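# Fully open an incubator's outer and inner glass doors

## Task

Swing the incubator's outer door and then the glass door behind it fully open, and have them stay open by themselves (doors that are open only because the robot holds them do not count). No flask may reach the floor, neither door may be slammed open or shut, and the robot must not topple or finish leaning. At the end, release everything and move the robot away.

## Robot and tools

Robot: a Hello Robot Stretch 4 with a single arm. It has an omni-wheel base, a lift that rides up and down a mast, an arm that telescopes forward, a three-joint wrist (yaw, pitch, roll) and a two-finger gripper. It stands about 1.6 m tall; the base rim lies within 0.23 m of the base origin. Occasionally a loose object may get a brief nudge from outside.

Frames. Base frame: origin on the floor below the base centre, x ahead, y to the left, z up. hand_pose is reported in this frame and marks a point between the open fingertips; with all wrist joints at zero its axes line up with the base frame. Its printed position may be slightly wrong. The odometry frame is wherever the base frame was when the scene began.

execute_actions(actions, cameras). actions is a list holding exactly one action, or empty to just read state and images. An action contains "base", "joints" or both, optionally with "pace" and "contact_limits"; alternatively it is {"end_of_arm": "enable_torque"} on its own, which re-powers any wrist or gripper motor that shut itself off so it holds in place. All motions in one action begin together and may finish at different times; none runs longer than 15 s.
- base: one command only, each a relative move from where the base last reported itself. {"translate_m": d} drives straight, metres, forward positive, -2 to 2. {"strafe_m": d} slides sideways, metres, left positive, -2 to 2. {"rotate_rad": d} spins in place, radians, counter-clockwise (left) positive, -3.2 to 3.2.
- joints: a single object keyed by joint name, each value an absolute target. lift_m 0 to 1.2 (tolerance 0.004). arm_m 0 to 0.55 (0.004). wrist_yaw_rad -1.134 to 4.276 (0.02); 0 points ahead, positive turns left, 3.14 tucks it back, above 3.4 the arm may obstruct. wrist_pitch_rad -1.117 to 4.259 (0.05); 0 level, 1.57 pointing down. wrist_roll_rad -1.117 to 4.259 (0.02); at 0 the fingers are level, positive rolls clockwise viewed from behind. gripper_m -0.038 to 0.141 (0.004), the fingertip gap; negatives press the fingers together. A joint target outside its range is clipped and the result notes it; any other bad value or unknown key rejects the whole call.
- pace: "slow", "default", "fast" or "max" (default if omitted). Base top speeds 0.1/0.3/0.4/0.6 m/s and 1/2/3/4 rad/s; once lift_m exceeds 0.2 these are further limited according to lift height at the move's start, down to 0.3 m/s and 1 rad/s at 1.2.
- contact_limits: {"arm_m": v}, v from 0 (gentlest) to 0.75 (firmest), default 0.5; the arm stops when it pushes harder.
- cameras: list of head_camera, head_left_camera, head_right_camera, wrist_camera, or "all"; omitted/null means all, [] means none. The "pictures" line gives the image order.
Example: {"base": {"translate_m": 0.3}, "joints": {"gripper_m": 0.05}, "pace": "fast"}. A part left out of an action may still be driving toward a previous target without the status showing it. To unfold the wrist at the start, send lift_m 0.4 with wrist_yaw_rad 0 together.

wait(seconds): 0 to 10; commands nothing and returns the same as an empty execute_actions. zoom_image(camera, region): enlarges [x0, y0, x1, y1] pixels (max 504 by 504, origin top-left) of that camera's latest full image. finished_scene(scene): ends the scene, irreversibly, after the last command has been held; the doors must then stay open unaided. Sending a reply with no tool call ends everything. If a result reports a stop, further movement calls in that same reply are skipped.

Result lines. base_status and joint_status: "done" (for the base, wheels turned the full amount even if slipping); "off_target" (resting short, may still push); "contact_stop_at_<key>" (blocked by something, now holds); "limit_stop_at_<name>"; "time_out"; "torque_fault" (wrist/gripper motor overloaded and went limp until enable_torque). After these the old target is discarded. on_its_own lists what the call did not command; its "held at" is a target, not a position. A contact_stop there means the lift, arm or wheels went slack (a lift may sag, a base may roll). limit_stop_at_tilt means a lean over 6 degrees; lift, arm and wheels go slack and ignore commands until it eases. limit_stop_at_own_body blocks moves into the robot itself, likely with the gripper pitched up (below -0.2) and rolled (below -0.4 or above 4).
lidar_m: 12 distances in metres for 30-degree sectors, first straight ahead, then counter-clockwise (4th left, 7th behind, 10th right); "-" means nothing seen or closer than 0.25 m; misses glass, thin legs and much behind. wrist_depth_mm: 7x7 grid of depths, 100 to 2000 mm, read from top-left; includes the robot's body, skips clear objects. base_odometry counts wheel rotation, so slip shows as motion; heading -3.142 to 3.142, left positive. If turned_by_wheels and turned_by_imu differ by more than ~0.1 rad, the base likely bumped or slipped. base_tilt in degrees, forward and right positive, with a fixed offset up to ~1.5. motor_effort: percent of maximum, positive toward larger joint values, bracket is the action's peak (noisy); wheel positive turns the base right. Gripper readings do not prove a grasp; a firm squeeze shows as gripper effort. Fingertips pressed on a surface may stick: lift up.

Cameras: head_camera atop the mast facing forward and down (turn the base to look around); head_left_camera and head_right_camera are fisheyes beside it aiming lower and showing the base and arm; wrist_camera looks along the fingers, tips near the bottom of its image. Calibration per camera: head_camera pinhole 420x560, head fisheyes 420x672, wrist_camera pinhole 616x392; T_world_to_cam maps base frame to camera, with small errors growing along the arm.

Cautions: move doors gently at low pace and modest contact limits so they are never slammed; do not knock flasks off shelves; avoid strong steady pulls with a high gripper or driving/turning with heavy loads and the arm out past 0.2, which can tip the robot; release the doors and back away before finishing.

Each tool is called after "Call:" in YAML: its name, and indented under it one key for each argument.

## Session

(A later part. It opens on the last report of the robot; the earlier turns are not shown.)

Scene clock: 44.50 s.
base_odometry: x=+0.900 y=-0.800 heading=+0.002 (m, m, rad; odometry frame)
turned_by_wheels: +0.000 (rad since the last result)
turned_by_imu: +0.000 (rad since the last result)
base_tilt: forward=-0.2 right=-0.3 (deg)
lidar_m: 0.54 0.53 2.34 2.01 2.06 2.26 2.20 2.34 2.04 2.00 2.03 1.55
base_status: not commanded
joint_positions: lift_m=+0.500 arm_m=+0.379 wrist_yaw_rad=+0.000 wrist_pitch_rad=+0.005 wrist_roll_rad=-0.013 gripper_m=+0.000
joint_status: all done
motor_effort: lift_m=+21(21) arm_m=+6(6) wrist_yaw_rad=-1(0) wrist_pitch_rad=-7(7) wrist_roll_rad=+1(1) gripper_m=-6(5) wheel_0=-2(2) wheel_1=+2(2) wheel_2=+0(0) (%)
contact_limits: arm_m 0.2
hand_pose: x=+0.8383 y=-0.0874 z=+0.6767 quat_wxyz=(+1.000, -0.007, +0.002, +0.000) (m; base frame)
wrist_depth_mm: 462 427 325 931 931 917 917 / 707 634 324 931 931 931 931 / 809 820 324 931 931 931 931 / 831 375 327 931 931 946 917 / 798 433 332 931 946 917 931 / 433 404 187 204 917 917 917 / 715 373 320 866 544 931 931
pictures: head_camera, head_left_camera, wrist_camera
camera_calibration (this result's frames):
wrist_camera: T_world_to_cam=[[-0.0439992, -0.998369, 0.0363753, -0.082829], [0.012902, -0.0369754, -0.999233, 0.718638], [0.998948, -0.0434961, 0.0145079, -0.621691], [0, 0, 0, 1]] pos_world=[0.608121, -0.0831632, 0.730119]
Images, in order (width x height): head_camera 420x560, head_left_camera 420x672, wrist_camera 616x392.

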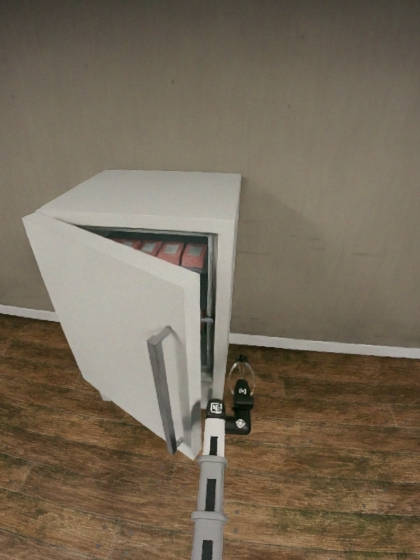

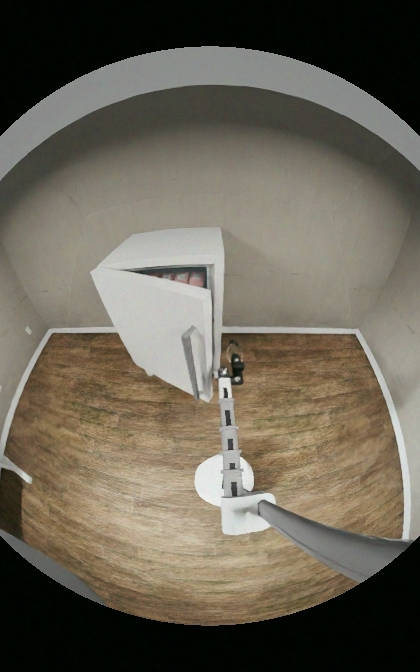

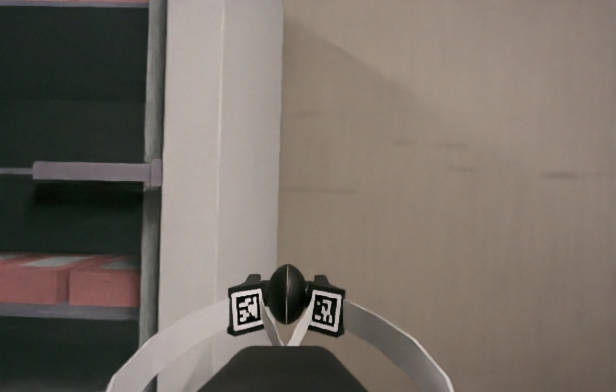

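Call:
execute_actions:
  actions:
    - {"joints": {"wrist_yaw_rad": 0.9}, "pace": "slow"}
  cameras: ["wrist_camera", "head_camera"]

Scene clock: 45.93 s.
base_odometry: x=+0.900 y=-0.800 heading=+0.002 (m, m, rad; odometry frame)
turned_by_wheels: +0.000 (rad since the last result)
turned_by_imu: +0.000 (rad since the last result)
base_tilt: forward=-0.3 right=-0.3 (deg)
lidar_m: 0.55 0.55 2.33 2.01 2.04 2.26 2.21 2.34 2.05 1.99 2.04 1.56
base_status: not commanded
joint_positions: lift_m=+0.500 arm_m=+0.379 wrist_yaw_rad=+0.900 wrist_pitch_rad=+0.005 wrist_roll_rad=-0.013 gripper_m=+0.000
joint_status: all done
motor_effort: lift_m=+21(21) arm_m=+6(6) wrist_yaw_rad=+1(5) wrist_pitch_rad=-7(7) wrist_roll_rad=+1(2) gripper_m=-4(7) wheel_0=-2(2) wheel_1=+2(2) wheel_2=+0(0) (%)
hand_pose: x=+0.7977 y=+0.1715 z=+0.6767 quat_wxyz=(+0.901, -0.007, -0.001, +0.435) (m; base frame)
wrist_depth_mm: 122 213 707 759 496 430 402 / 118 216 715 699 654 634 569 / 120 220 723 778 891 788 676 / 120 223 707 750 904 732 647 / 121 226 707 691 878 759 668 / 122 229 187 203 452 389 343 / 123 165 699 750 415 723 330
pictures: head_camera, wrist_camera
camera_calibration (this result's frames):
wrist_camera: T_world_to_cam=[[0.754362, -0.65545, 0.0363745, -0.521766], [0.0369774, -0.0128952, -0.999233, 0.705401], [0.655417, 0.755128, 0.0145092, -0.432844], [0, 0, 0, 1]] pos_world=[0.651209, -0.00604254, 0.730119]
Images, in order (width x height): head_camera 420x560, wrist_camera 616x392.

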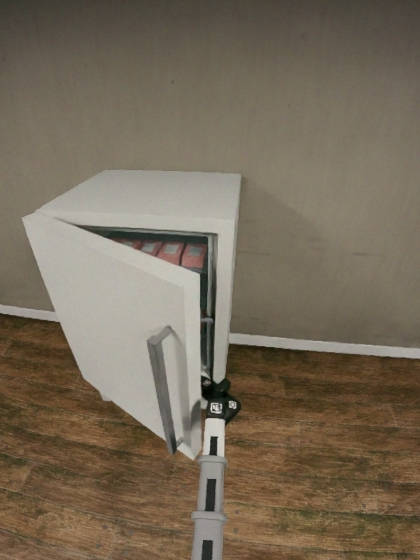

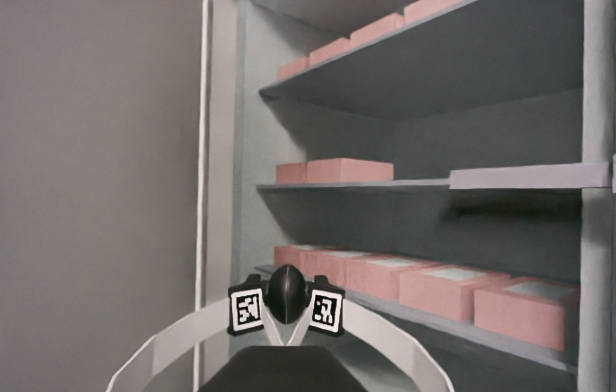

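Call:
execute_actions:
  actions:
    - {"joints": {"arm_m": 0.24}, "base": {"strafe_m": 0.03}, "pace": "slow"}
  cameras: ["wrist_camera", "head_camera"]

Scene clock: 48.80 s.
base_odometry: x=+0.900 y=-0.770 heading=+0.002 (m, m, rad; odometry frame)
turned_by_wheels: +0.000 (rad since the last result)
turned_by_imu: +0.000 (rad since the last result)
base_tilt: forward=-0.3 right=-0.4 (deg)
lidar_m: 0.49 0.48 2.32 1.98 2.03 2.25 2.21 2.33 2.07 2.02 2.05 1.54
base_status: done
joint_positions: lift_m=+0.500 arm_m=+0.241 wrist_yaw_rad=+0.900 wrist_pitch_rad=+0.005 wrist_roll_rad=-0.013 gripper_m=+0.000
joint_status: all done
motor_effort: lift_m=+21(21) arm_m=-7(10) wrist_yaw_rad=+1(10) wrist_pitch_rad=-8(7) wrist_roll_rad=+2(0) gripper_m=-6(6) wheel_0=-3(6) wheel_1=+3(1) wheel_2=+0(1) (%)
hand_pose: x=+0.6599 y=+0.1716 z=+0.6767 quat_wxyz=(+0.900, -0.007, -0.001, +0.435) (m; base frame)
wrist_depth_mm: - 125 257 778 809 707 459 / - 121 262 788 715 640 615 / - 123 267 809 917 904 788 / - 124 272 788 891 917 768 / - 125 277 788 707 866 768 / - 126 185 204 904 842 452 / - 120 208 778 418 768 732
pictures: head_camera, wrist_camera
camera_calibration (this result's frames):
wrist_camera: T_world_to_cam=[[0.754412, -0.655393, 0.0363746, -0.417884], [0.0369781, -0.0128929, -0.999233, 0.710494], [0.655359, 0.755178, 0.0145086, -0.342546], [0, 0, 0, 1]] pos_world=[0.513475, -0.00603473, 0.730119]
Images, in order (width x height): head_camera 420x560, wrist_camera 616x392.

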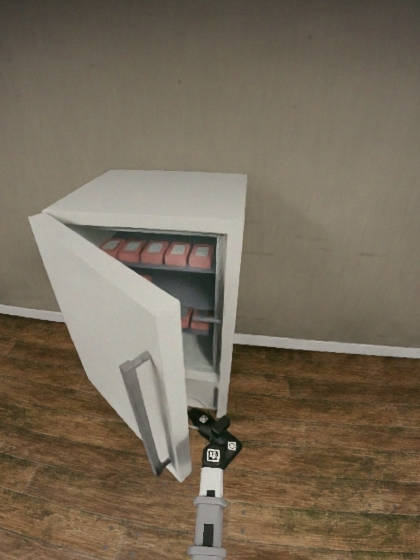

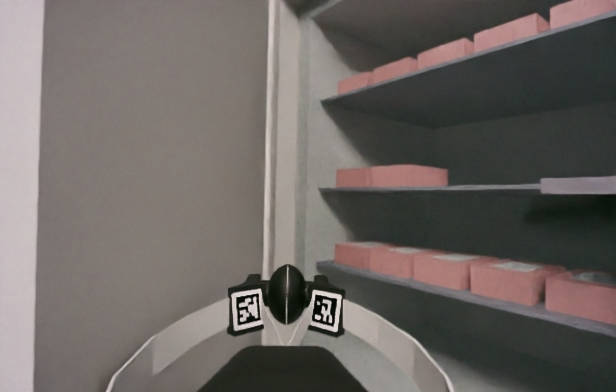

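Call:
execute_actions:
  actions:
    - {"joints": {"arm_m": 0.14}, "base": {"strafe_m": 0.22}, "pace": "slow"}
  cameras: ["wrist_camera", "head_camera"]

Scene clock: 52.60 s.
base_odometry: x=+0.900 y=-0.550 heading=+0.002 (m, m, rad; odometry frame)
turned_by_wheels: +0.000 (rad since the last result)
turned_by_imu: -0.001 (rad since the last result)
base_tilt: forward=-0.2 right=-0.4 (deg)
lidar_m: 0.31 0.29 2.36 1.75 1.79 2.24 2.18 2.32 2.31 2.24 2.08 0.95
base_status: done
joint_positions: lift_m=+0.500 arm_m=+0.141 wrist_yaw_rad=+0.900 wrist_pitch_rad=+0.005 wrist_roll_rad=-0.013 gripper_m=+0.000
joint_status: all done
motor_effort: lift_m=+21(21) arm_m=-7(7) wrist_yaw_rad=+0(7) wrist_pitch_rad=-7(7) wrist_roll_rad=+1(1) gripper_m=-6(6) wheel_0=+0(12) wheel_1=+2(7) wheel_2=+0(1) (%)
hand_pose: x=+0.5599 y=+0.1716 z=+0.6767 quat_wxyz=(+0.900, -0.007, -0.001, +0.435) (m; base frame)
wrist_depth_mm: 118 152 209 338 683 750 732 / 118 152 211 342 676 699 627 / 119 153 211 345 683 809 878 / 120 153 213 345 676 732 741 / 120 154 213 351 683 715 831 / 120 154 185 204 668 778 809 / 120 138 194 287 362 750 788
pictures: head_camera, wrist_camera
camera_calibration (this result's frames):
wrist_camera: T_world_to_cam=[[0.754433, -0.655368, 0.0363746, -0.342453], [0.0369786, -0.0128916, -0.999233, 0.714191], [0.655334, 0.7552, 0.0145087, -0.277005], [0, 0, 0, 1]] pos_world=[0.413479, -0.00603146, 0.730119]
Images, in order (width x height): head_camera 420x560, wrist_camera 616x392.

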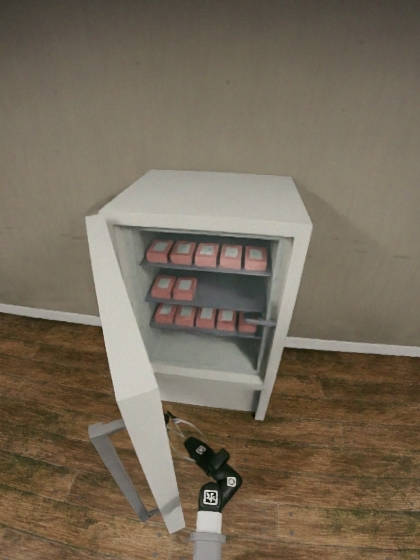

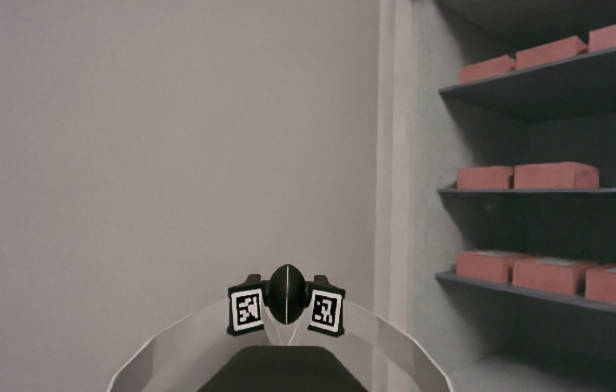

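Call:
execute_actions:
  actions:
    - {"base": {"strafe_m": 0.25}, "pace": "slow"}
  cameras: ["wrist_camera", "head_camera", "head_left_camera"]

Scene clock: 56.43 s.
base_odometry: x=+0.899 y=-0.300 heading=+0.002 (m, m, rad; odometry frame)
turned_by_wheels: +0.000 (rad since the last result)
turned_by_imu: -0.002 (rad since the last result)
base_tilt: forward=-0.3 right=-0.4 (deg)
lidar_m: 0.75 0.37 0.34 1.53 1.53 2.23 2.17 2.29 2.56 2.50 2.10 0.96
base_status: done
joint_positions: lift_m=+0.500 arm_m=+0.141 wrist_yaw_rad=+0.900 wrist_pitch_rad=+0.005 wrist_roll_rad=-0.013 gripper_m=+0.000
joint_status: not commanded
motor_effort: lift_m=+21(21) arm_m=-7(7) wrist_yaw_rad=+1(16) wrist_pitch_rad=-8(7) wrist_roll_rad=+2(2) gripper_m=-7(6) wheel_0=-2(7) wheel_1=+1(8) wheel_2=+0(2) (%)
hand_pose: x=+0.5599 y=+0.1716 z=+0.6767 quat_wxyz=(+0.900, -0.007, -0.001, +0.435) (m; base frame)
wrist_depth_mm: 205 229 260 300 353 430 500 / 206 229 260 298 353 427 500 / 207 231 262 300 351 433 500 / 206 231 260 298 351 430 492 / 206 231 260 301 353 430 496 / 206 231 189 204 355 439 492 / 207 219 252 287 247 436 492
pictures: head_camera, head_left_camera, wrist_camera
camera_calibration (this result's frames):
wrist_camera: T_world_to_cam=[[0.75447, -0.655325, 0.0363746, -0.34245], [0.0369794, -0.0128895, -0.999233, 0.714192], [0.655291, 0.755237, 0.0145087, -0.27698], [0, 0, 0, 1]] pos_world=[0.413461, -0.0060257, 0.730119]
Images, in order (width x height): head_camera 420x560, head_left_camera 420x672, wrist_camera 616x392.

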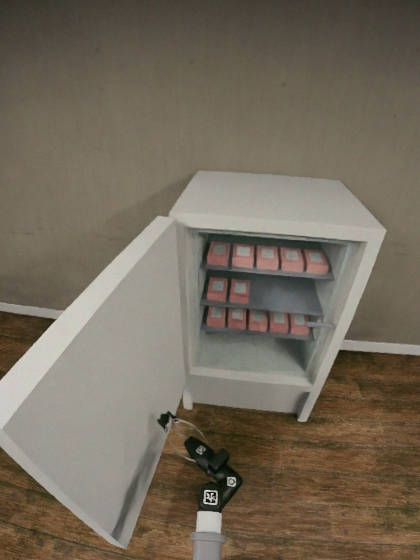

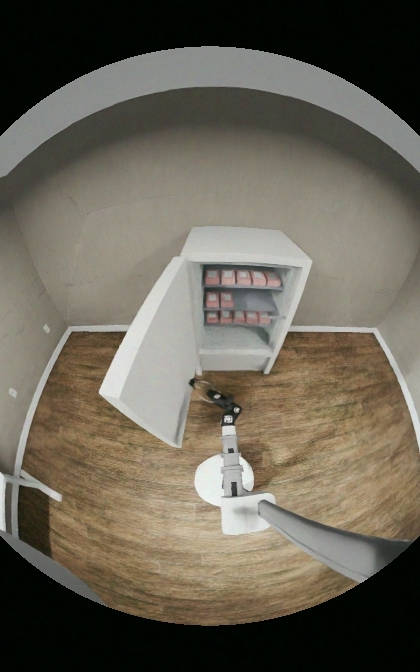

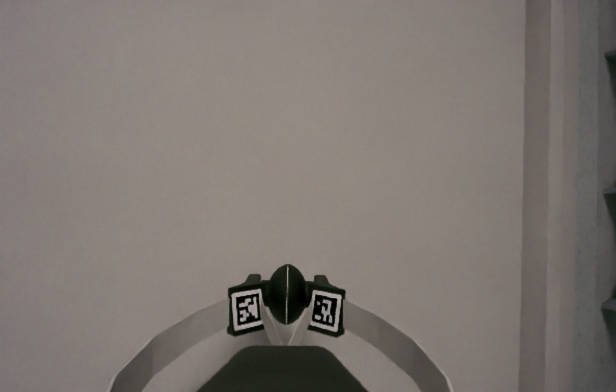

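Call:
execute_actions:
  actions:
    - {"base": {"strafe_m": 0.12}, "pace": "slow"}
  cameras: ["head_camera"]

Scene clock: 58.97 s.
base_odometry: x=+0.899 y=-0.180 heading=+0.002 (m, m, rad; odometry frame)
turned_by_wheels: +0.000 (rad since the last result)
turned_by_imu: -0.001 (rad since the last result)
base_tilt: forward=-0.2 right=-0.3 (deg)
lidar_m: 0.66 0.40 0.39 1.41 1.40 2.04 2.15 2.31 2.68 2.61 2.09 0.99
base_status: done
joint_positions: lift_m=+0.500 arm_m=+0.141 wrist_yaw_rad=+0.900 wrist_pitch_rad=+0.005 wrist_roll_rad=-0.013 gripper_m=+0.000
joint_status: not commanded
motor_effort: lift_m=+21(21) arm_m=-5(7) wrist_yaw_rad=+0(23) wrist_pitch_rad=-7(7) wrist_roll_rad=+3(1) gripper_m=-6(6) wheel_0=-2(12) wheel_1=+1(3) wheel_2=-1(5) (%)
hand_pose: x=+0.5597 y=+0.1716 z=+0.6767 quat_wxyz=(+0.900, -0.007, -0.001, +0.435) (m; base frame)
wrist_depth_mm: 207 221 239 259 285 312 345 / 208 222 239 260 283 310 340 / 206 223 240 260 282 314 342 / 208 223 240 259 282 312 342 / 207 222 240 260 285 314 343 / 207 222 187 204 283 315 342 / 207 216 235 252 219 312 345
pictures: head_camera
Images, in order (width x height): head_camera 420x560.

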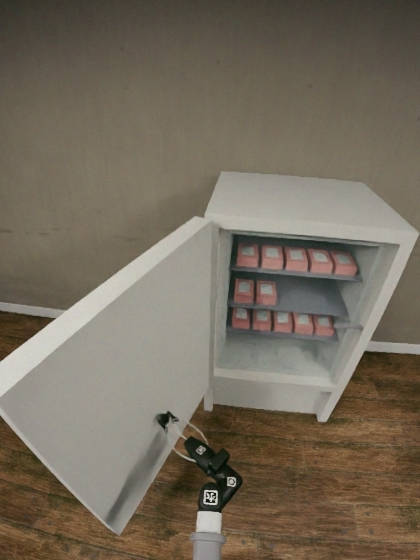

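Call:
execute_actions:
  actions:
    - {"base": {"strafe_m": 0.07}, "pace": "slow"}
  cameras: []

Scene clock: 61.03 s.
base_odometry: x=+0.899 y=-0.111 heading=+0.000 (m, m, rad; odometry frame)
turned_by_wheels: -0.002 (rad since the last result)
turned_by_imu: -0.048 (rad since the last result)
base_tilt: forward=-0.3 right=-0.3 (deg)
lidar_m: 0.60 0.38 0.39 1.55 1.34 1.81 2.16 2.27 2.78 2.67 2.18 0.97
base_status: done
joint_positions: lift_m=+0.500 arm_m=+0.140 wrist_yaw_rad=+0.890 wrist_pitch_rad=+0.005 wrist_roll_rad=-0.013 gripper_m=+0.000
joint_status: not commanded
on_its_own: wrist_yaw_rad is at rest, and its effort (+30) is outside its rest range (-13 to +13)
motor_effort: lift_m=+21(21) arm_m=+0(5) wrist_yaw_rad=+30(31) wrist_pitch_rad=-7(7) wrist_roll_rad=+2(2) gripper_m=-4(7) wheel_0=-15(16) wheel_1=+3(5) wheel_2=-13(18) (%)
hand_pose: x=+0.5604 y=+0.1691 z=+0.6767 quat_wxyz=(+0.903, -0.007, -0.001, +0.430) (m; base frame)
wrist_depth_mm: 187 204 220 242 270 301 338 / 187 203 220 243 268 300 336 / 189 203 220 243 268 301 338 / 187 202 222 243 271 301 338 / 188 204 220 244 270 300 336 / 187 204 187 195 270 303 336 / 188 196 216 195 259 303 336
pictures: none
No camera images: the call's "cameras" was empty. Leave "cameras" out to get every camera's image.

Call:
execute_actions:
  actions:
    - {"base": {"strafe_m": -0.5}, "joints": {"wrist_yaw_rad": 0, "lift_m": 0.55, "gripper_m": 0.08}}

Scene clock: 64.23 s.
base_odometry: x=+0.899 y=-0.611 heading=+0.000 (m, m, rad; odometry frame)
turned_by_wheels: +0.000 (rad since the last result)
turned_by_imu: +0.001 (rad since the last result)
base_tilt: forward=-0.4 right=-0.4 (deg)
lidar_m: 0.94 0.89 0.80 1.84 1.85 2.26 2.17 2.25 2.24 2.16 2.18 1.60
base_status: done
joint_positions: lift_m=+0.550 arm_m=+0.140 wrist_yaw_rad=+0.000 wrist_pitch_rad=+0.005 wrist_roll_rad=-0.013 gripper_m=+0.080
joint_status: all done
motor_effort: lift_m=+21(24) arm_m=+0(0) wrist_yaw_rad=-1(27) wrist_pitch_rad=-8(10) wrist_roll_rad=+1(1) gripper_m=-3(6) wheel_0=+0(15) wheel_1=+0(11) wheel_2=+0(11) (%)
hand_pose: x=+0.5993 y=-0.0874 z=+0.7266 quat_wxyz=(+1.000, -0.007, +0.002, +0.000) (m; base frame)
wrist_depth_mm: 732 723 707 640 1205 1255 1229 / 683 917 904 647 1229 1229 1205 / 788 1060 1008 640 1205 1229 1229 / 683 1078 1098 640 1205 1229 1229 / 768 1060 1078 640 1205 1229 1229 / 759 691 214 647 208 1229 1229 / 768 788 866 148 1205 1229 1229
pictures: head_camera, head_left_camera, head_right_camera, wrist_camera
camera_calibration (this result's frames):
wrist_camera: T_world_to_cam=[[-0.0439225, -0.998372, 0.0363837, -0.0951894], [0.0127113, -0.0369744, -0.999235, 0.771711], [0.998954, -0.0434265, 0.0143146, -0.383597], [0, 0, 0, 1]] pos_world=[0.369205, -0.0831591, 0.780076]
Images, in order (width x height): head_camera 420x560, head_left_camera 420x672, head_right_camera 420x672, wrist_camera 616x392.

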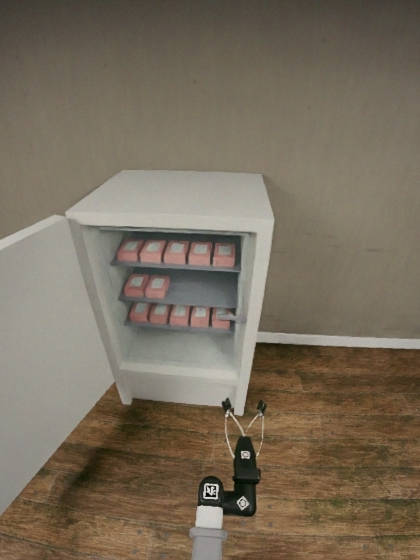

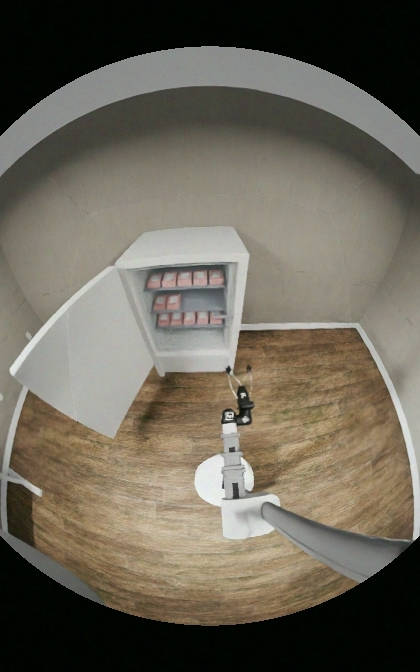

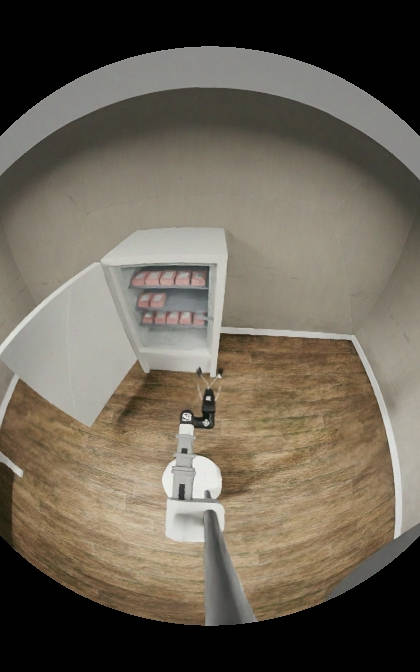

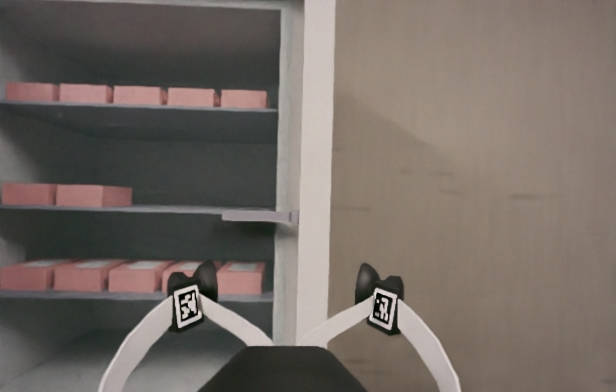

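Call:
zoom_image:
  camera: "wrist_camera"
  region: [0, 0, 400, 392]

Call:
zoom_image:
  camera: "head_camera"
  region: [60, 200, 300, 420]

Region (0, 0, 400, 392) of wrist_camera's 616x392 image, scaled by 1.260; it fills the top 494 rows of this view, and the rest is white.

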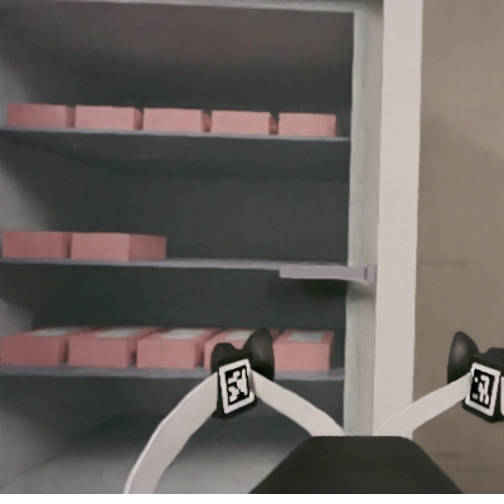

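Region (60, 200, 300, 420) of head_camera's 420x560 image, scaled by 2.100, with more detail than that image has; it fills the top 462 rows of this view, and the rest is white.

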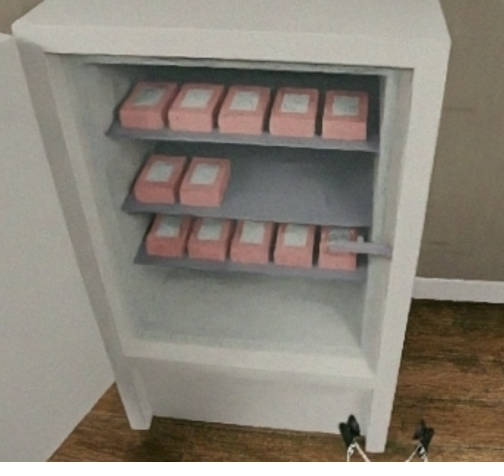

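Call:
execute_actions:
  actions:
    - {"base": {"strafe_m": 0.07}, "joints": {"arm_m": 0.40}}
  cameras: ["head_camera", "wrist_camera"]

Scene clock: 66.47 s.
base_odometry: x=+0.899 y=-0.541 heading=+0.000 (m, m, rad; odometry frame)
turned_by_wheels: +0.000 (rad since the last result)
turned_by_imu: +0.000 (rad since the last result)
base_tilt: forward=-0.2 right=-0.4 (deg)
lidar_m: 0.94 0.82 0.74 1.78 1.79 2.24 2.17 2.25 2.32 2.24 2.18 1.59
base_status: done
joint_positions: lift_m=+0.550 arm_m=+0.399 wrist_yaw_rad=+0.000 wrist_pitch_rad=+0.005 wrist_roll_rad=-0.013 gripper_m=+0.080
joint_status: all done
motor_effort: lift_m=+21(21) arm_m=+6(5) wrist_yaw_rad=+0(1) wrist_pitch_rad=-7(8) wrist_roll_rad=+2(1) gripper_m=-2(3) wheel_0=+1(14) wheel_1=-1(10) wheel_2=+0(1) (%)
hand_pose: x=+0.8583 y=-0.0874 z=+0.7267 quat_wxyz=(+1.000, -0.007, +0.002, +0.000) (m; base frame)
wrist_depth_mm: 430 433 473 469 340 960 976 / 535 525 517 459 340 960 976 / 715 798 820 723 338 960 976 / 433 809 820 609 338 946 976 / 732 809 820 559 336 946 960 / 449 430 213 473 206 976 960 / 668 421 430 147 338 976 976
pictures: head_camera, wrist_camera
camera_calibration (this result's frames):
wrist_camera: T_world_to_cam=[[-0.0439959, -0.998369, 0.0363761, -0.08377], [0.012879, -0.0369751, -0.999233, 0.768323], [0.998949, -0.0434937, 0.0144848, -0.642358], [0, 0, 0, 1]] pos_world=[0.628102, -0.0831631, 0.780086]
Images, in order (width x height): head_camera 420x560, wrist_camera 616x392.

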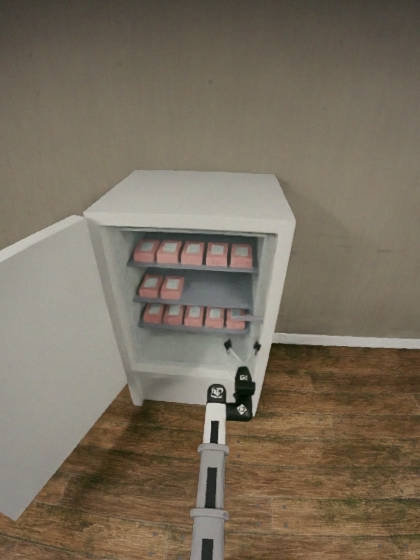

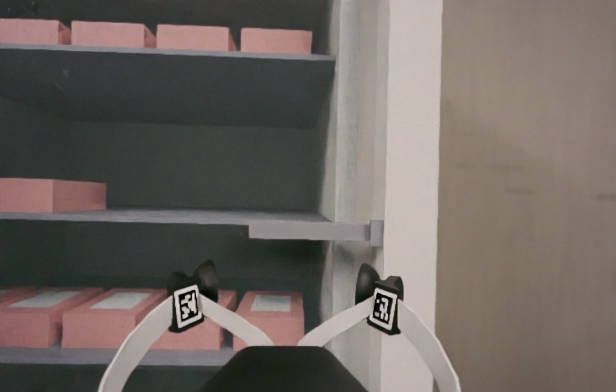

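Call:
zoom_image:
  camera: "wrist_camera"
  region: [200, 150, 460, 310]

Call:
zoom_image:
  camera: "head_camera"
  region: [200, 280, 300, 360]

Region (200, 150, 460, 310) of wrist_camera's 616x392 image, scaled by 1.938; it fills the top 310 rows of this view, and the rest is white.

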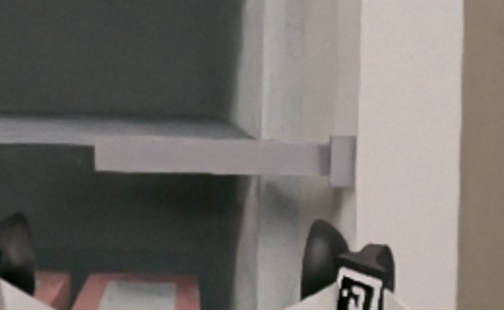

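Region (200, 280, 300, 360) of head_camera's 420x560 image, scaled by 5.040, with more detail than that image has; it fills the top 403 rows of this view, and the rest is white.

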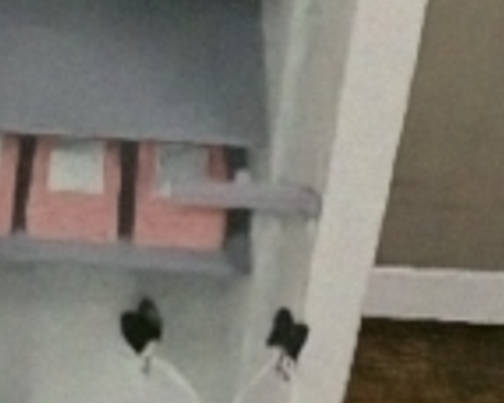

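Call:
execute_actions:
  actions:
    - {"base": {"strafe_m": -0.018}, "joints": {"wrist_roll_rad": 1.571, "lift_m": 0.571, "gripper_m": 0.06}}
  cameras: ["head_camera", "wrist_camera"]

Scene clock: 69.37 s.
base_odometry: x=+0.899 y=-0.559 heading=+0.000 (m, m, rad; odometry frame)
turned_by_wheels: +0.000 (rad since the last result)
turned_by_imu: +0.000 (rad since the last result)
base_tilt: forward=-0.4 right=-0.3 (deg)
lidar_m: 0.93 0.83 0.76 1.77 1.81 2.24 2.19 2.25 2.31 2.22 2.18 1.61
base_status: done
joint_positions: lift_m=+0.571 arm_m=+0.399 wrist_yaw_rad=+0.000 wrist_pitch_rad=+0.005 wrist_roll_rad=+1.571 gripper_m=+0.060
joint_status: all done
motor_effort: lift_m=+22(23) arm_m=+7(6) wrist_yaw_rad=-1(0) wrist_pitch_rad=-7(7) wrist_roll_rad=+4(6) gripper_m=-3(1) wheel_0=-2(7) wheel_1=+1(6) wheel_2=+0(2) (%)
hand_pose: x=+0.8583 y=-0.0874 z=+0.7476 quat_wxyz=(+0.707, +0.707, +0.002, -0.002) (m; base frame)
wrist_depth_mm: 917 904 946 946 960 976 960 / 904 904 946 960 976 960 960 / 322 327 332 336 342 345 349 / 366 370 377 345 387 397 399 / 544 455 820 842 500 654 480 / 521 430 200 831 201 654 466 / 521 424 788 148 442 615 466
pictures: head_camera, wrist_camera
camera_calibration (this result's frames):
wrist_camera: T_world_to_cam=[[-0.0490742, -0.023114, -0.998528, 0.778719], [0.017469, 0.999559, -0.0239964, 0.146808], [0.998642, -0.0186209, -0.0486488, -0.59303], [0, 0, 0, 1]] pos_world=[0.627875, -0.139787, 0.752245]
Images, in order (width x height): head_camera 420x560, wrist_camera 616x392.

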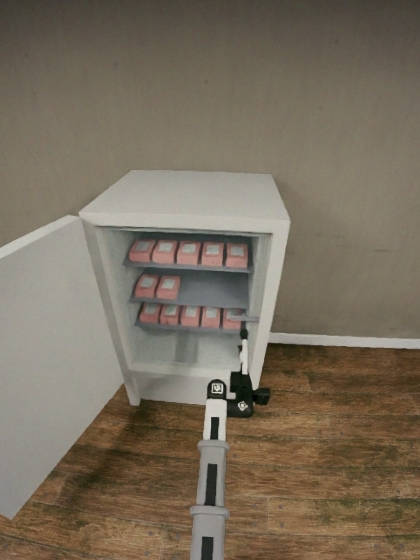

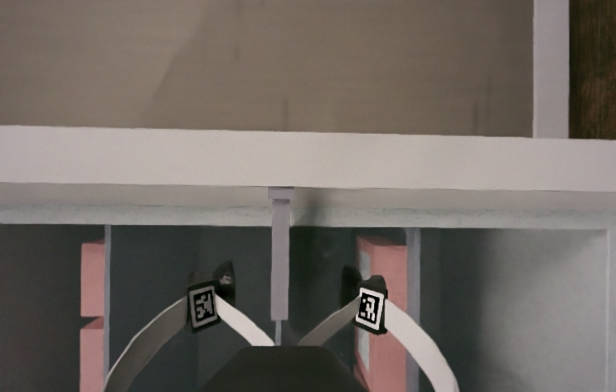

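Call:
execute_actions:
  actions:
    - {"joints": {"lift_m": 0.579, "arm_m": 0.5}, "contact_limits": {"arm_m": 0.2}}
  cameras: ["wrist_camera"]

Scene clock: 71.13 s.
base_odometry: x=+0.899 y=-0.559 heading=+0.000 (m, m, rad; odometry frame)
turned_by_wheels: +0.000 (rad since the last result)
turned_by_imu: +0.000 (rad since the last result)
base_tilt: forward=-0.4 right=-0.4 (deg)
lidar_m: 0.94 0.84 0.75 1.77 1.82 2.25 2.16 2.27 2.31 2.21 2.16 1.59
base_status: not commanded
joint_positions: lift_m=+0.579 arm_m=+0.499 wrist_yaw_rad=+0.000 wrist_pitch_rad=+0.005 wrist_roll_rad=+1.571 gripper_m=+0.060
joint_status: all done
motor_effort: lift_m=+22(23) arm_m=+6(7) wrist_yaw_rad=-1(1) wrist_pitch_rad=-7(7) wrist_roll_rad=+4(2) gripper_m=-3(3) wheel_0=-2(2) wheel_1=+1(1) wheel_2=+0(0) (%)
contact_limits: arm_m 0.2
hand_pose: x=+0.9583 y=-0.0874 z=+0.7556 quat_wxyz=(+0.707, +0.707, +0.002, -0.002) (m; base frame)
wrist_depth_mm: 809 820 831 854 866 866 866 / 809 809 831 842 866 866 854 / 224 228 230 235 237 240 244 / 272 274 279 283 286 290 294 / 329 407 707 723 384 569 466 / 327 404 199 723 201 597 484 / 332 379 723 148 382 585 484
pictures: wrist_camera
camera_calibration (this result's frames):
wrist_camera: T_world_to_cam=[[-0.0490594, -0.0230548, -0.99853, 0.791607], [0.017515, 0.99956, -0.0239392, 0.145179], [0.998642, -0.0186637, -0.048634, -0.692539], [0, 0, 0, 1]] pos_world=[0.727892, -0.13979, 0.760238]
Images, in order (width x height): wrist_camera 616x392.

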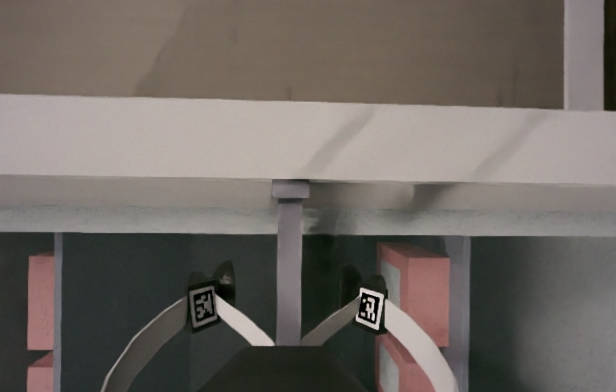

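Call:
execute_actions:
  actions:
    - {"joints": {"arm_m": 0.528}, "contact_limits": {"arm_m": 0.12}, "pace": "slow"}
  cameras: []

Call:
execute_actions:
  actions:
    - {"joints": {"gripper_m": -0.03}}
  cameras: ["wrist_camera", "head_camera"]

Scene clock: 72.67 s.
base_odometry: x=+0.899 y=-0.559 heading=+0.000 (m, m, rad; odometry frame)
turned_by_wheels: +0.000 (rad since the last result)
turned_by_imu: +0.000 (rad since the last result)
base_tilt: forward=-0.4 right=-0.3 (deg)
lidar_m: 0.94 0.82 0.75 1.75 1.81 2.24 2.17 2.24 2.31 2.21 2.18 1.59
base_status: not commanded
joint_positions: lift_m=+0.579 arm_m=+0.526 wrist_yaw_rad=-0.001 wrist_pitch_rad=+0.004 wrist_roll_rad=+1.571 gripper_m=+0.060
joint_status: all done
motor_effort: lift_m=+22(22) arm_m=+9(8) wrist_yaw_rad=+4(4) wrist_pitch_rad=-6(7) wrist_roll_rad=+2(2) gripper_m=-4(3) wheel_0=-2(2) wheel_1=+2(1) wheel_2=-1(1) (%)
contact_limits: arm_m 0.12
hand_pose: x=+0.9857 y=-0.0878 z=+0.7557 quat_wxyz=(+0.707, +0.707, +0.001, -0.002) (m; base frame)
wrist_depth_mm: 788 788 809 820 831 831 854 / 199 788 809 809 831 842 854 / 198 202 204 206 210 213 216 / 247 250 253 217 260 263 267 / 300 407 691 691 392 320 469 / 300 410 196 691 207 320 484 / 298 377 691 147 379 322 484
pictures: none
No camera images: the call's "cameras" was empty. Leave "cameras" out to get every camera's image.

Scene clock: 74.27 s.
base_odometry: x=+0.899 y=-0.559 heading=+0.000 (m, m, rad; odometry frame)
turned_by_wheels: +0.000 (rad since the last result)
turned_by_imu: +0.000 (rad since the last result)
base_tilt: forward=-0.3 right=-0.4 (deg)
lidar_m: 0.93 0.84 0.76 1.75 1.81 2.24 2.17 2.26 2.30 2.23 2.16 1.61
base_status: not commanded
joint_positions: lift_m=+0.579 arm_m=+0.528 wrist_yaw_rad=+0.005 wrist_pitch_rad=+0.006 wrist_roll_rad=+1.571 gripper_m=-0.029
joint_status: all done
on_its_own: wrist_yaw_rad is at rest, and its effort (-14) is outside its rest range (-13 to +13)
motor_effort: lift_m=+22(22) arm_m=+0(9) wrist_yaw_rad=-14(13) wrist_pitch_rad=-10(10) wrist_roll_rad=+2(3) gripper_m=-27(28) wheel_0=-5(5) wheel_1=-1(1) wheel_2=+4(4) (%)
hand_pose: x=+0.9878 y=-0.0861 z=+0.7553 quat_wxyz=(+0.707, +0.707, +0.004, +0.000) (m; base frame)
wrist_depth_mm: 778 788 788 809 820 842 831 / 196 198 202 809 820 820 842 / 195 198 200 202 206 208 211 / 242 246 248 252 256 258 263 / 296 404 683 699 387 319 466 / 297 407 183 200 317 320 480 / 294 355 683 211 377 301 480
pictures: head_camera, wrist_camera
camera_calibration (this result's frames):
wrist_camera: T_world_to_cam=[[-0.0499308, -0.0232893, -0.998481, 0.793643], [0.0128124, 0.999631, -0.0239569, 0.147969], [0.99867, -0.0139892, -0.049614, -0.720939], [0, 0, 0, 1]] pos_world=[0.757712, -0.139517, 0.760213]
Images, in order (width x height): head_camera 420x560, wrist_camera 616x392.

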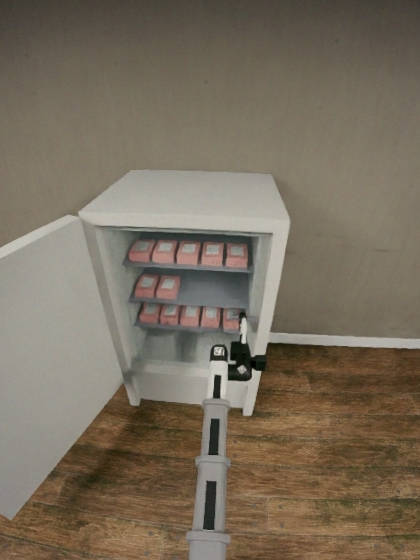

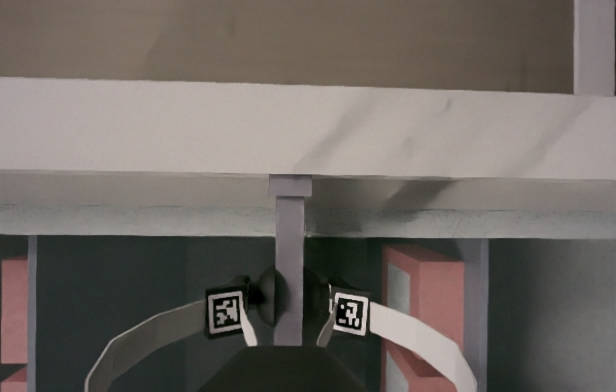

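Call:
execute_actions:
  actions:
    - {"joints": {"wrist_roll_rad": 1.25, "arm_m": 0.533}, "pace": "slow", "contact_limits": {"arm_m": 0.15}}
  cameras: ["wrist_camera", "head_camera"]

Scene clock: 75.30 s.
base_odometry: x=+0.899 y=-0.559 heading=+0.000 (m, m, rad; odometry frame)
turned_by_wheels: +0.000 (rad since the last result)
turned_by_imu: +0.000 (rad since the last result)
base_tilt: forward=-0.2 right=-0.2 (deg)
lidar_m: 0.94 0.83 0.74 1.76 1.78 2.23 2.18 2.26 2.29 2.21 2.19 1.61
base_status: not commanded
joint_positions: lift_m=+0.579 arm_m=+0.532 wrist_yaw_rad=+0.001 wrist_pitch_rad=+0.006 wrist_roll_rad=+1.255 gripper_m=-0.029
joint_status: all done
motor_effort: lift_m=+22(22) arm_m=+6(5) wrist_yaw_rad=-3(13) wrist_pitch_rad=-10(10) wrist_roll_rad=-12(14) gripper_m=-22(27) wheel_0=-3(4) wheel_1=-1(1) wheel_2=+2(4) (%)
contact_limits: arm_m 0.15
hand_pose: x=+0.9913 y=-0.0871 z=+0.7553 quat_wxyz=(+0.809, +0.587, +0.003, -0.001) (m; base frame)
wrist_depth_mm: 193 195 809 820 820 842 842 / 200 195 197 201 820 831 854 / 241 244 200 200 203 831 831 / 296 375 248 234 204 206 208 / 294 477 683 251 254 256 208 / 319 466 183 208 310 300 259 / 340 621 676 208 315 504 442
pictures: head_camera, wrist_camera
camera_calibration (this result's frames):
wrist_camera: T_world_to_cam=[[-0.0493033, -0.331908, -0.942022, 0.723658], [0.0148121, 0.942823, -0.332965, 0.375469], [0.998674, -0.0303697, -0.041568, -0.731953], [0, 0, 0, 1]] pos_world=[0.7611, -0.136041, 0.776294]
Images, in order (width x height): head_camera 420x560, wrist_camera 616x392.

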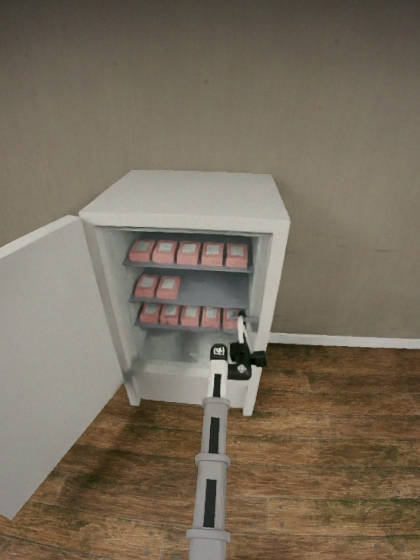

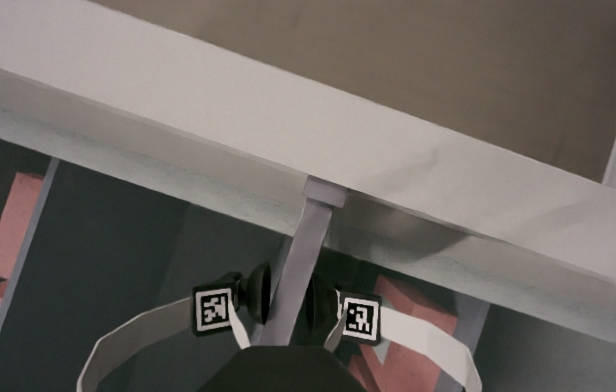

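The bar didn't turn that way. Try the other direction.

Call:
execute_actions:
  actions:
    - {"joints": {"wrist_roll_rad": 1.95}, "pace": "slow"}
  cameras: ["wrist_camera", "head_camera"]

Scene clock: 76.57 s.
base_odometry: x=+0.899 y=-0.559 heading=+0.000 (m, m, rad; odometry frame)
turned_by_wheels: +0.000 (rad since the last result)
turned_by_imu: +0.000 (rad since the last result)
base_tilt: forward=-0.2 right=-0.4 (deg)
lidar_m: 0.93 0.85 0.75 1.77 1.79 2.24 2.17 2.26 2.31 2.23 2.17 1.61
base_status: not commanded
joint_positions: lift_m=+0.579 arm_m=+0.532 wrist_yaw_rad=+0.000 wrist_pitch_rad=+0.004 wrist_roll_rad=+1.948 gripper_m=-0.029
joint_status: all done
motor_effort: lift_m=+22(22) arm_m=+6(6) wrist_yaw_rad=-1(4) wrist_pitch_rad=-6(10) wrist_roll_rad=+6(10) gripper_m=-21(24) wheel_0=-3(3) wheel_1=-1(1) wheel_2=+2(2) (%)
hand_pose: x=+0.9913 y=-0.0873 z=+0.7558 quat_wxyz=(+0.562, +0.827, +0.001, -0.002) (m; base frame)
wrist_depth_mm: 778 788 809 809 820 208 209 / 778 788 798 202 203 207 264 / 778 196 198 201 253 258 433 / 192 195 202 250 315 564 492 / 192 244 248 699 418 317 512 / 240 349 185 200 329 317 564 / 296 319 535 210 691 315 591
pictures: head_camera, wrist_camera
camera_calibration (this result's frames):
wrist_camera: T_world_to_cam=[[-0.04843, 0.346975, -0.936623, 0.778303], [0.018743, 0.937874, 0.346469, -0.142048], [0.998651, -0.000775644, -0.0519246, -0.72146], [0, 0, 0, 1]] pos_world=[0.760842, -0.137388, 0.74073]
Images, in order (width x height): head_camera 420x560, wrist_camera 616x392.

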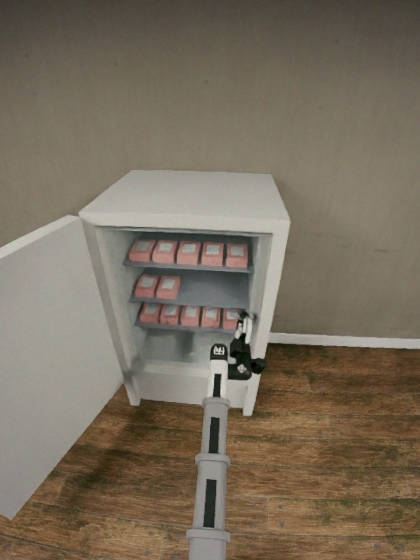

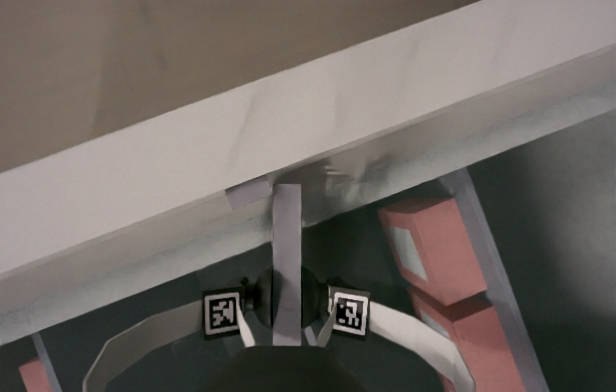

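Call:
execute_actions:
  actions:
    - {"joints": {"wrist_roll_rad": 3.0}, "pace": "slow"}
  cameras: ["wrist_camera", "head_camera"]

Scene clock: 78.07 s.
base_odometry: x=+0.899 y=-0.559 heading=+0.000 (m, m, rad; odometry frame)
turned_by_wheels: +0.000 (rad since the last result)
turned_by_imu: +0.000 (rad since the last result)
base_tilt: forward=-0.2 right=-0.4 (deg)
lidar_m: 0.93 0.82 0.74 1.78 1.81 2.24 2.17 2.25 2.31 2.21 2.16 1.60
base_status: not commanded
joint_positions: lift_m=+0.579 arm_m=+0.532 wrist_yaw_rad=-0.002 wrist_pitch_rad=+0.000 wrist_roll_rad=+2.998 gripper_m=-0.029
joint_status: all done
motor_effort: lift_m=+21(22) arm_m=+6(6) wrist_yaw_rad=+6(6) wrist_pitch_rad=+6(6) wrist_roll_rad=+7(11) gripper_m=-22(21) wheel_0=-3(3) wheel_1=-1(1) wheel_2=+0(2) (%)
hand_pose: x=+0.9911 y=-0.0881 z=+0.7570 quat_wxyz=(+0.072, +0.997, -0.001, +0.000) (m; base frame)
wrist_depth_mm: 788 198 232 580 609 559 530 / 788 197 248 310 314 691 676 / 788 196 248 397 325 317 320 / 788 196 248 699 707 715 634 / 768 196 247 281 539 715 654 / 768 194 185 208 285 715 373 / 768 194 246 208 564 647 615
pictures: head_camera, wrist_camera
camera_calibration (this result's frames):
wrist_camera: T_world_to_cam=[[-0.0420191, 0.985361, -0.16522, 0.245662], [0.0181949, 0.166094, 0.985942, -0.693248], [0.998951, 0.0384222, -0.0249076, -0.738455], [0, 0, 0, 1]] pos_world=[0.760616, -0.0985488, 0.705698]
Images, in order (width x height): head_camera 420x560, wrist_camera 616x392.

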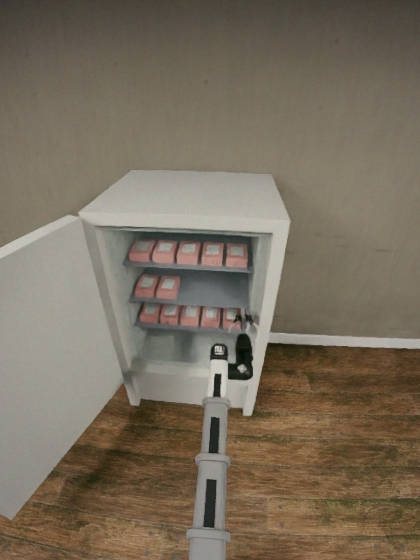

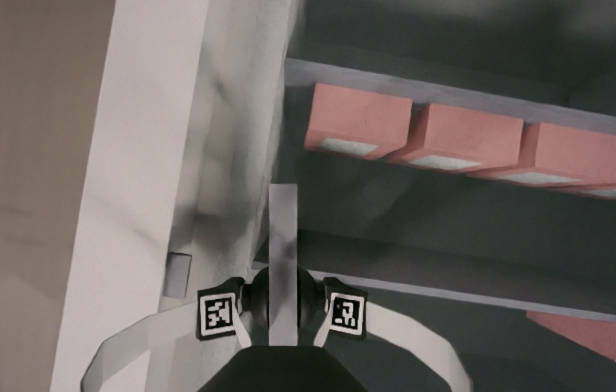

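Call:
execute_actions:
  actions:
    - {"joints": {"arm_m": 0.45, "gripper_m": -0.038}, "pace": "slow"}
  cameras: ["wrist_camera", "head_camera"]

Scene clock: 80.33 s.
base_odometry: x=+0.899 y=-0.559 heading=+0.001 (m, m, rad; odometry frame)
turned_by_wheels: +0.001 (rad since the last result)
turned_by_imu: +0.001 (rad since the last result)
base_tilt: forward=-0.4 right=-0.3 (deg)
lidar_m: 0.94 0.83 0.75 1.77 1.80 2.24 2.18 2.25 2.30 2.22 2.18 1.61
base_status: not commanded
joint_positions: lift_m=+0.579 arm_m=+0.451 wrist_yaw_rad=+0.006 wrist_pitch_rad=+0.000 wrist_roll_rad=+2.999 gripper_m=-0.037
joint_status: all done
on_its_own: wrist_yaw_rad is at rest, and its effort (-17) is outside its rest range (-13 to +13)
motor_effort: lift_m=+21(21) arm_m=-7(6) wrist_yaw_rad=-17(16) wrist_pitch_rad=+6(6) wrist_roll_rad=+4(6) gripper_m=-24(24) wheel_0=+3(3) wheel_1=+2(2) wheel_2=+3(4) (%)
hand_pose: x=+0.9112 y=-0.0858 z=+0.7570 quat_wxyz=(+0.071, +0.997, +0.003, +0.000) (m; base frame)
wrist_depth_mm: 854 866 278 603 609 564 535 / 854 866 290 466 788 778 676 / 854 878 327 424 402 404 521 / 854 274 327 778 798 809 512 / 854 272 325 418 640 778 640 / 842 272 184 206 184 788 407 / 831 270 322 206 574 609 609
pictures: head_camera, wrist_camera
camera_calibration (this result's frames):
wrist_camera: T_world_to_cam=[[-0.0498544, 0.985146, -0.164324, 0.246487], [0.0168029, 0.165332, 0.986095, -0.691114], [0.998615, 0.0464001, -0.0247958, -0.657837], [0, 0, 0, 1]] pos_world=[0.680827, -0.098038, 0.705696]
Images, in order (width x height): head_camera 420x560, wrist_camera 616x392.

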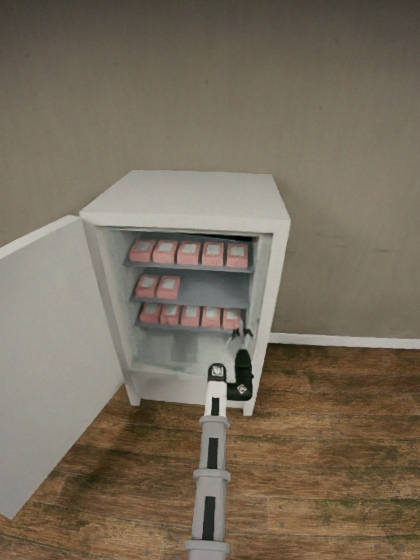

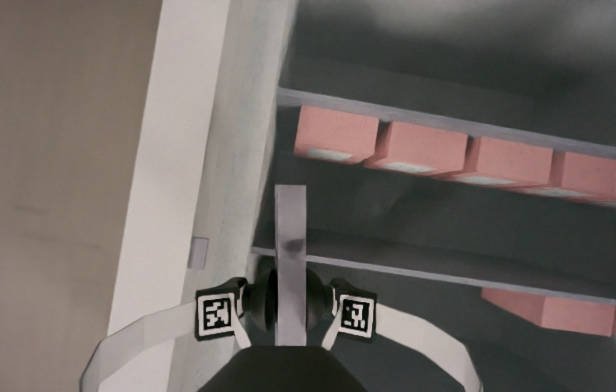

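Call:
execute_actions:
  actions:
    - {"joints": {"arm_m": 0.375, "wrist_yaw_rad": -0.05}, "base": {"strafe_m": 0.045}, "pace": "slow"}
  cameras: ["wrist_camera"]

Scene clock: 82.60 s.
base_odometry: x=+0.899 y=-0.514 heading=+0.001 (m, m, rad; odometry frame)
turned_by_wheels: +0.000 (rad since the last result)
turned_by_imu: +0.000 (rad since the last result)
base_tilt: forward=-0.2 right=-0.4 (deg)
lidar_m: 0.93 0.78 0.71 1.72 1.75 2.24 2.18 2.26 2.36 2.26 2.18 1.60
base_status: done
joint_positions: lift_m=+0.579 arm_m=+0.376 wrist_yaw_rad=-0.049 wrist_pitch_rad=+0.001 wrist_roll_rad=+3.000 gripper_m=-0.037
joint_status: all done
motor_effort: lift_m=+21(21) arm_m=-7(5) wrist_yaw_rad=-2(35) wrist_pitch_rad=+3(7) wrist_roll_rad=+2(5) gripper_m=-24(25) wheel_0=-2(9) wheel_1=+2(6) wheel_2=+0(8) (%)
hand_pose: x=+0.8310 y=-0.1014 z=+0.7567 quat_wxyz=(+0.071, +0.997, -0.024, -0.002) (m; base frame)
wrist_depth_mm: 976 976 364 603 603 564 535 / 976 976 373 842 866 778 676 / 960 976 407 477 477 854 668 / 960 976 410 854 866 820 484 / 960 946 407 439 854 809 640 / 946 359 186 206 842 831 469 / 946 357 404 207 559 627 603
pictures: wrist_camera
camera_calibration (this result's frames):
wrist_camera: T_world_to_cam=[[0.00386436, 0.986476, -0.163861, 0.213011], [0.0268906, 0.1637, 0.986144, -0.695456], [0.999631, -0.00821712, -0.0258943, -0.582643], [0, 0, 0, 1]] pos_world=[0.600306, -0.101071, 0.705637]
Images, in order (width x height): wrist_camera 616x392.

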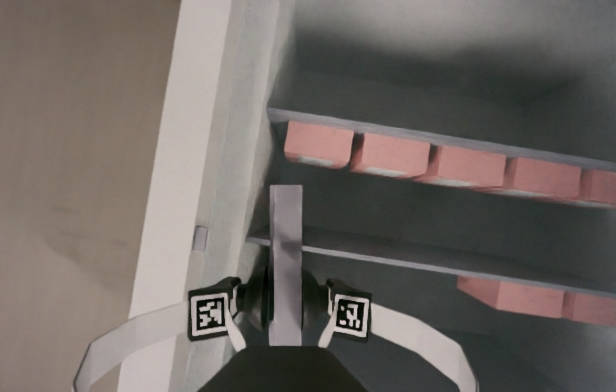

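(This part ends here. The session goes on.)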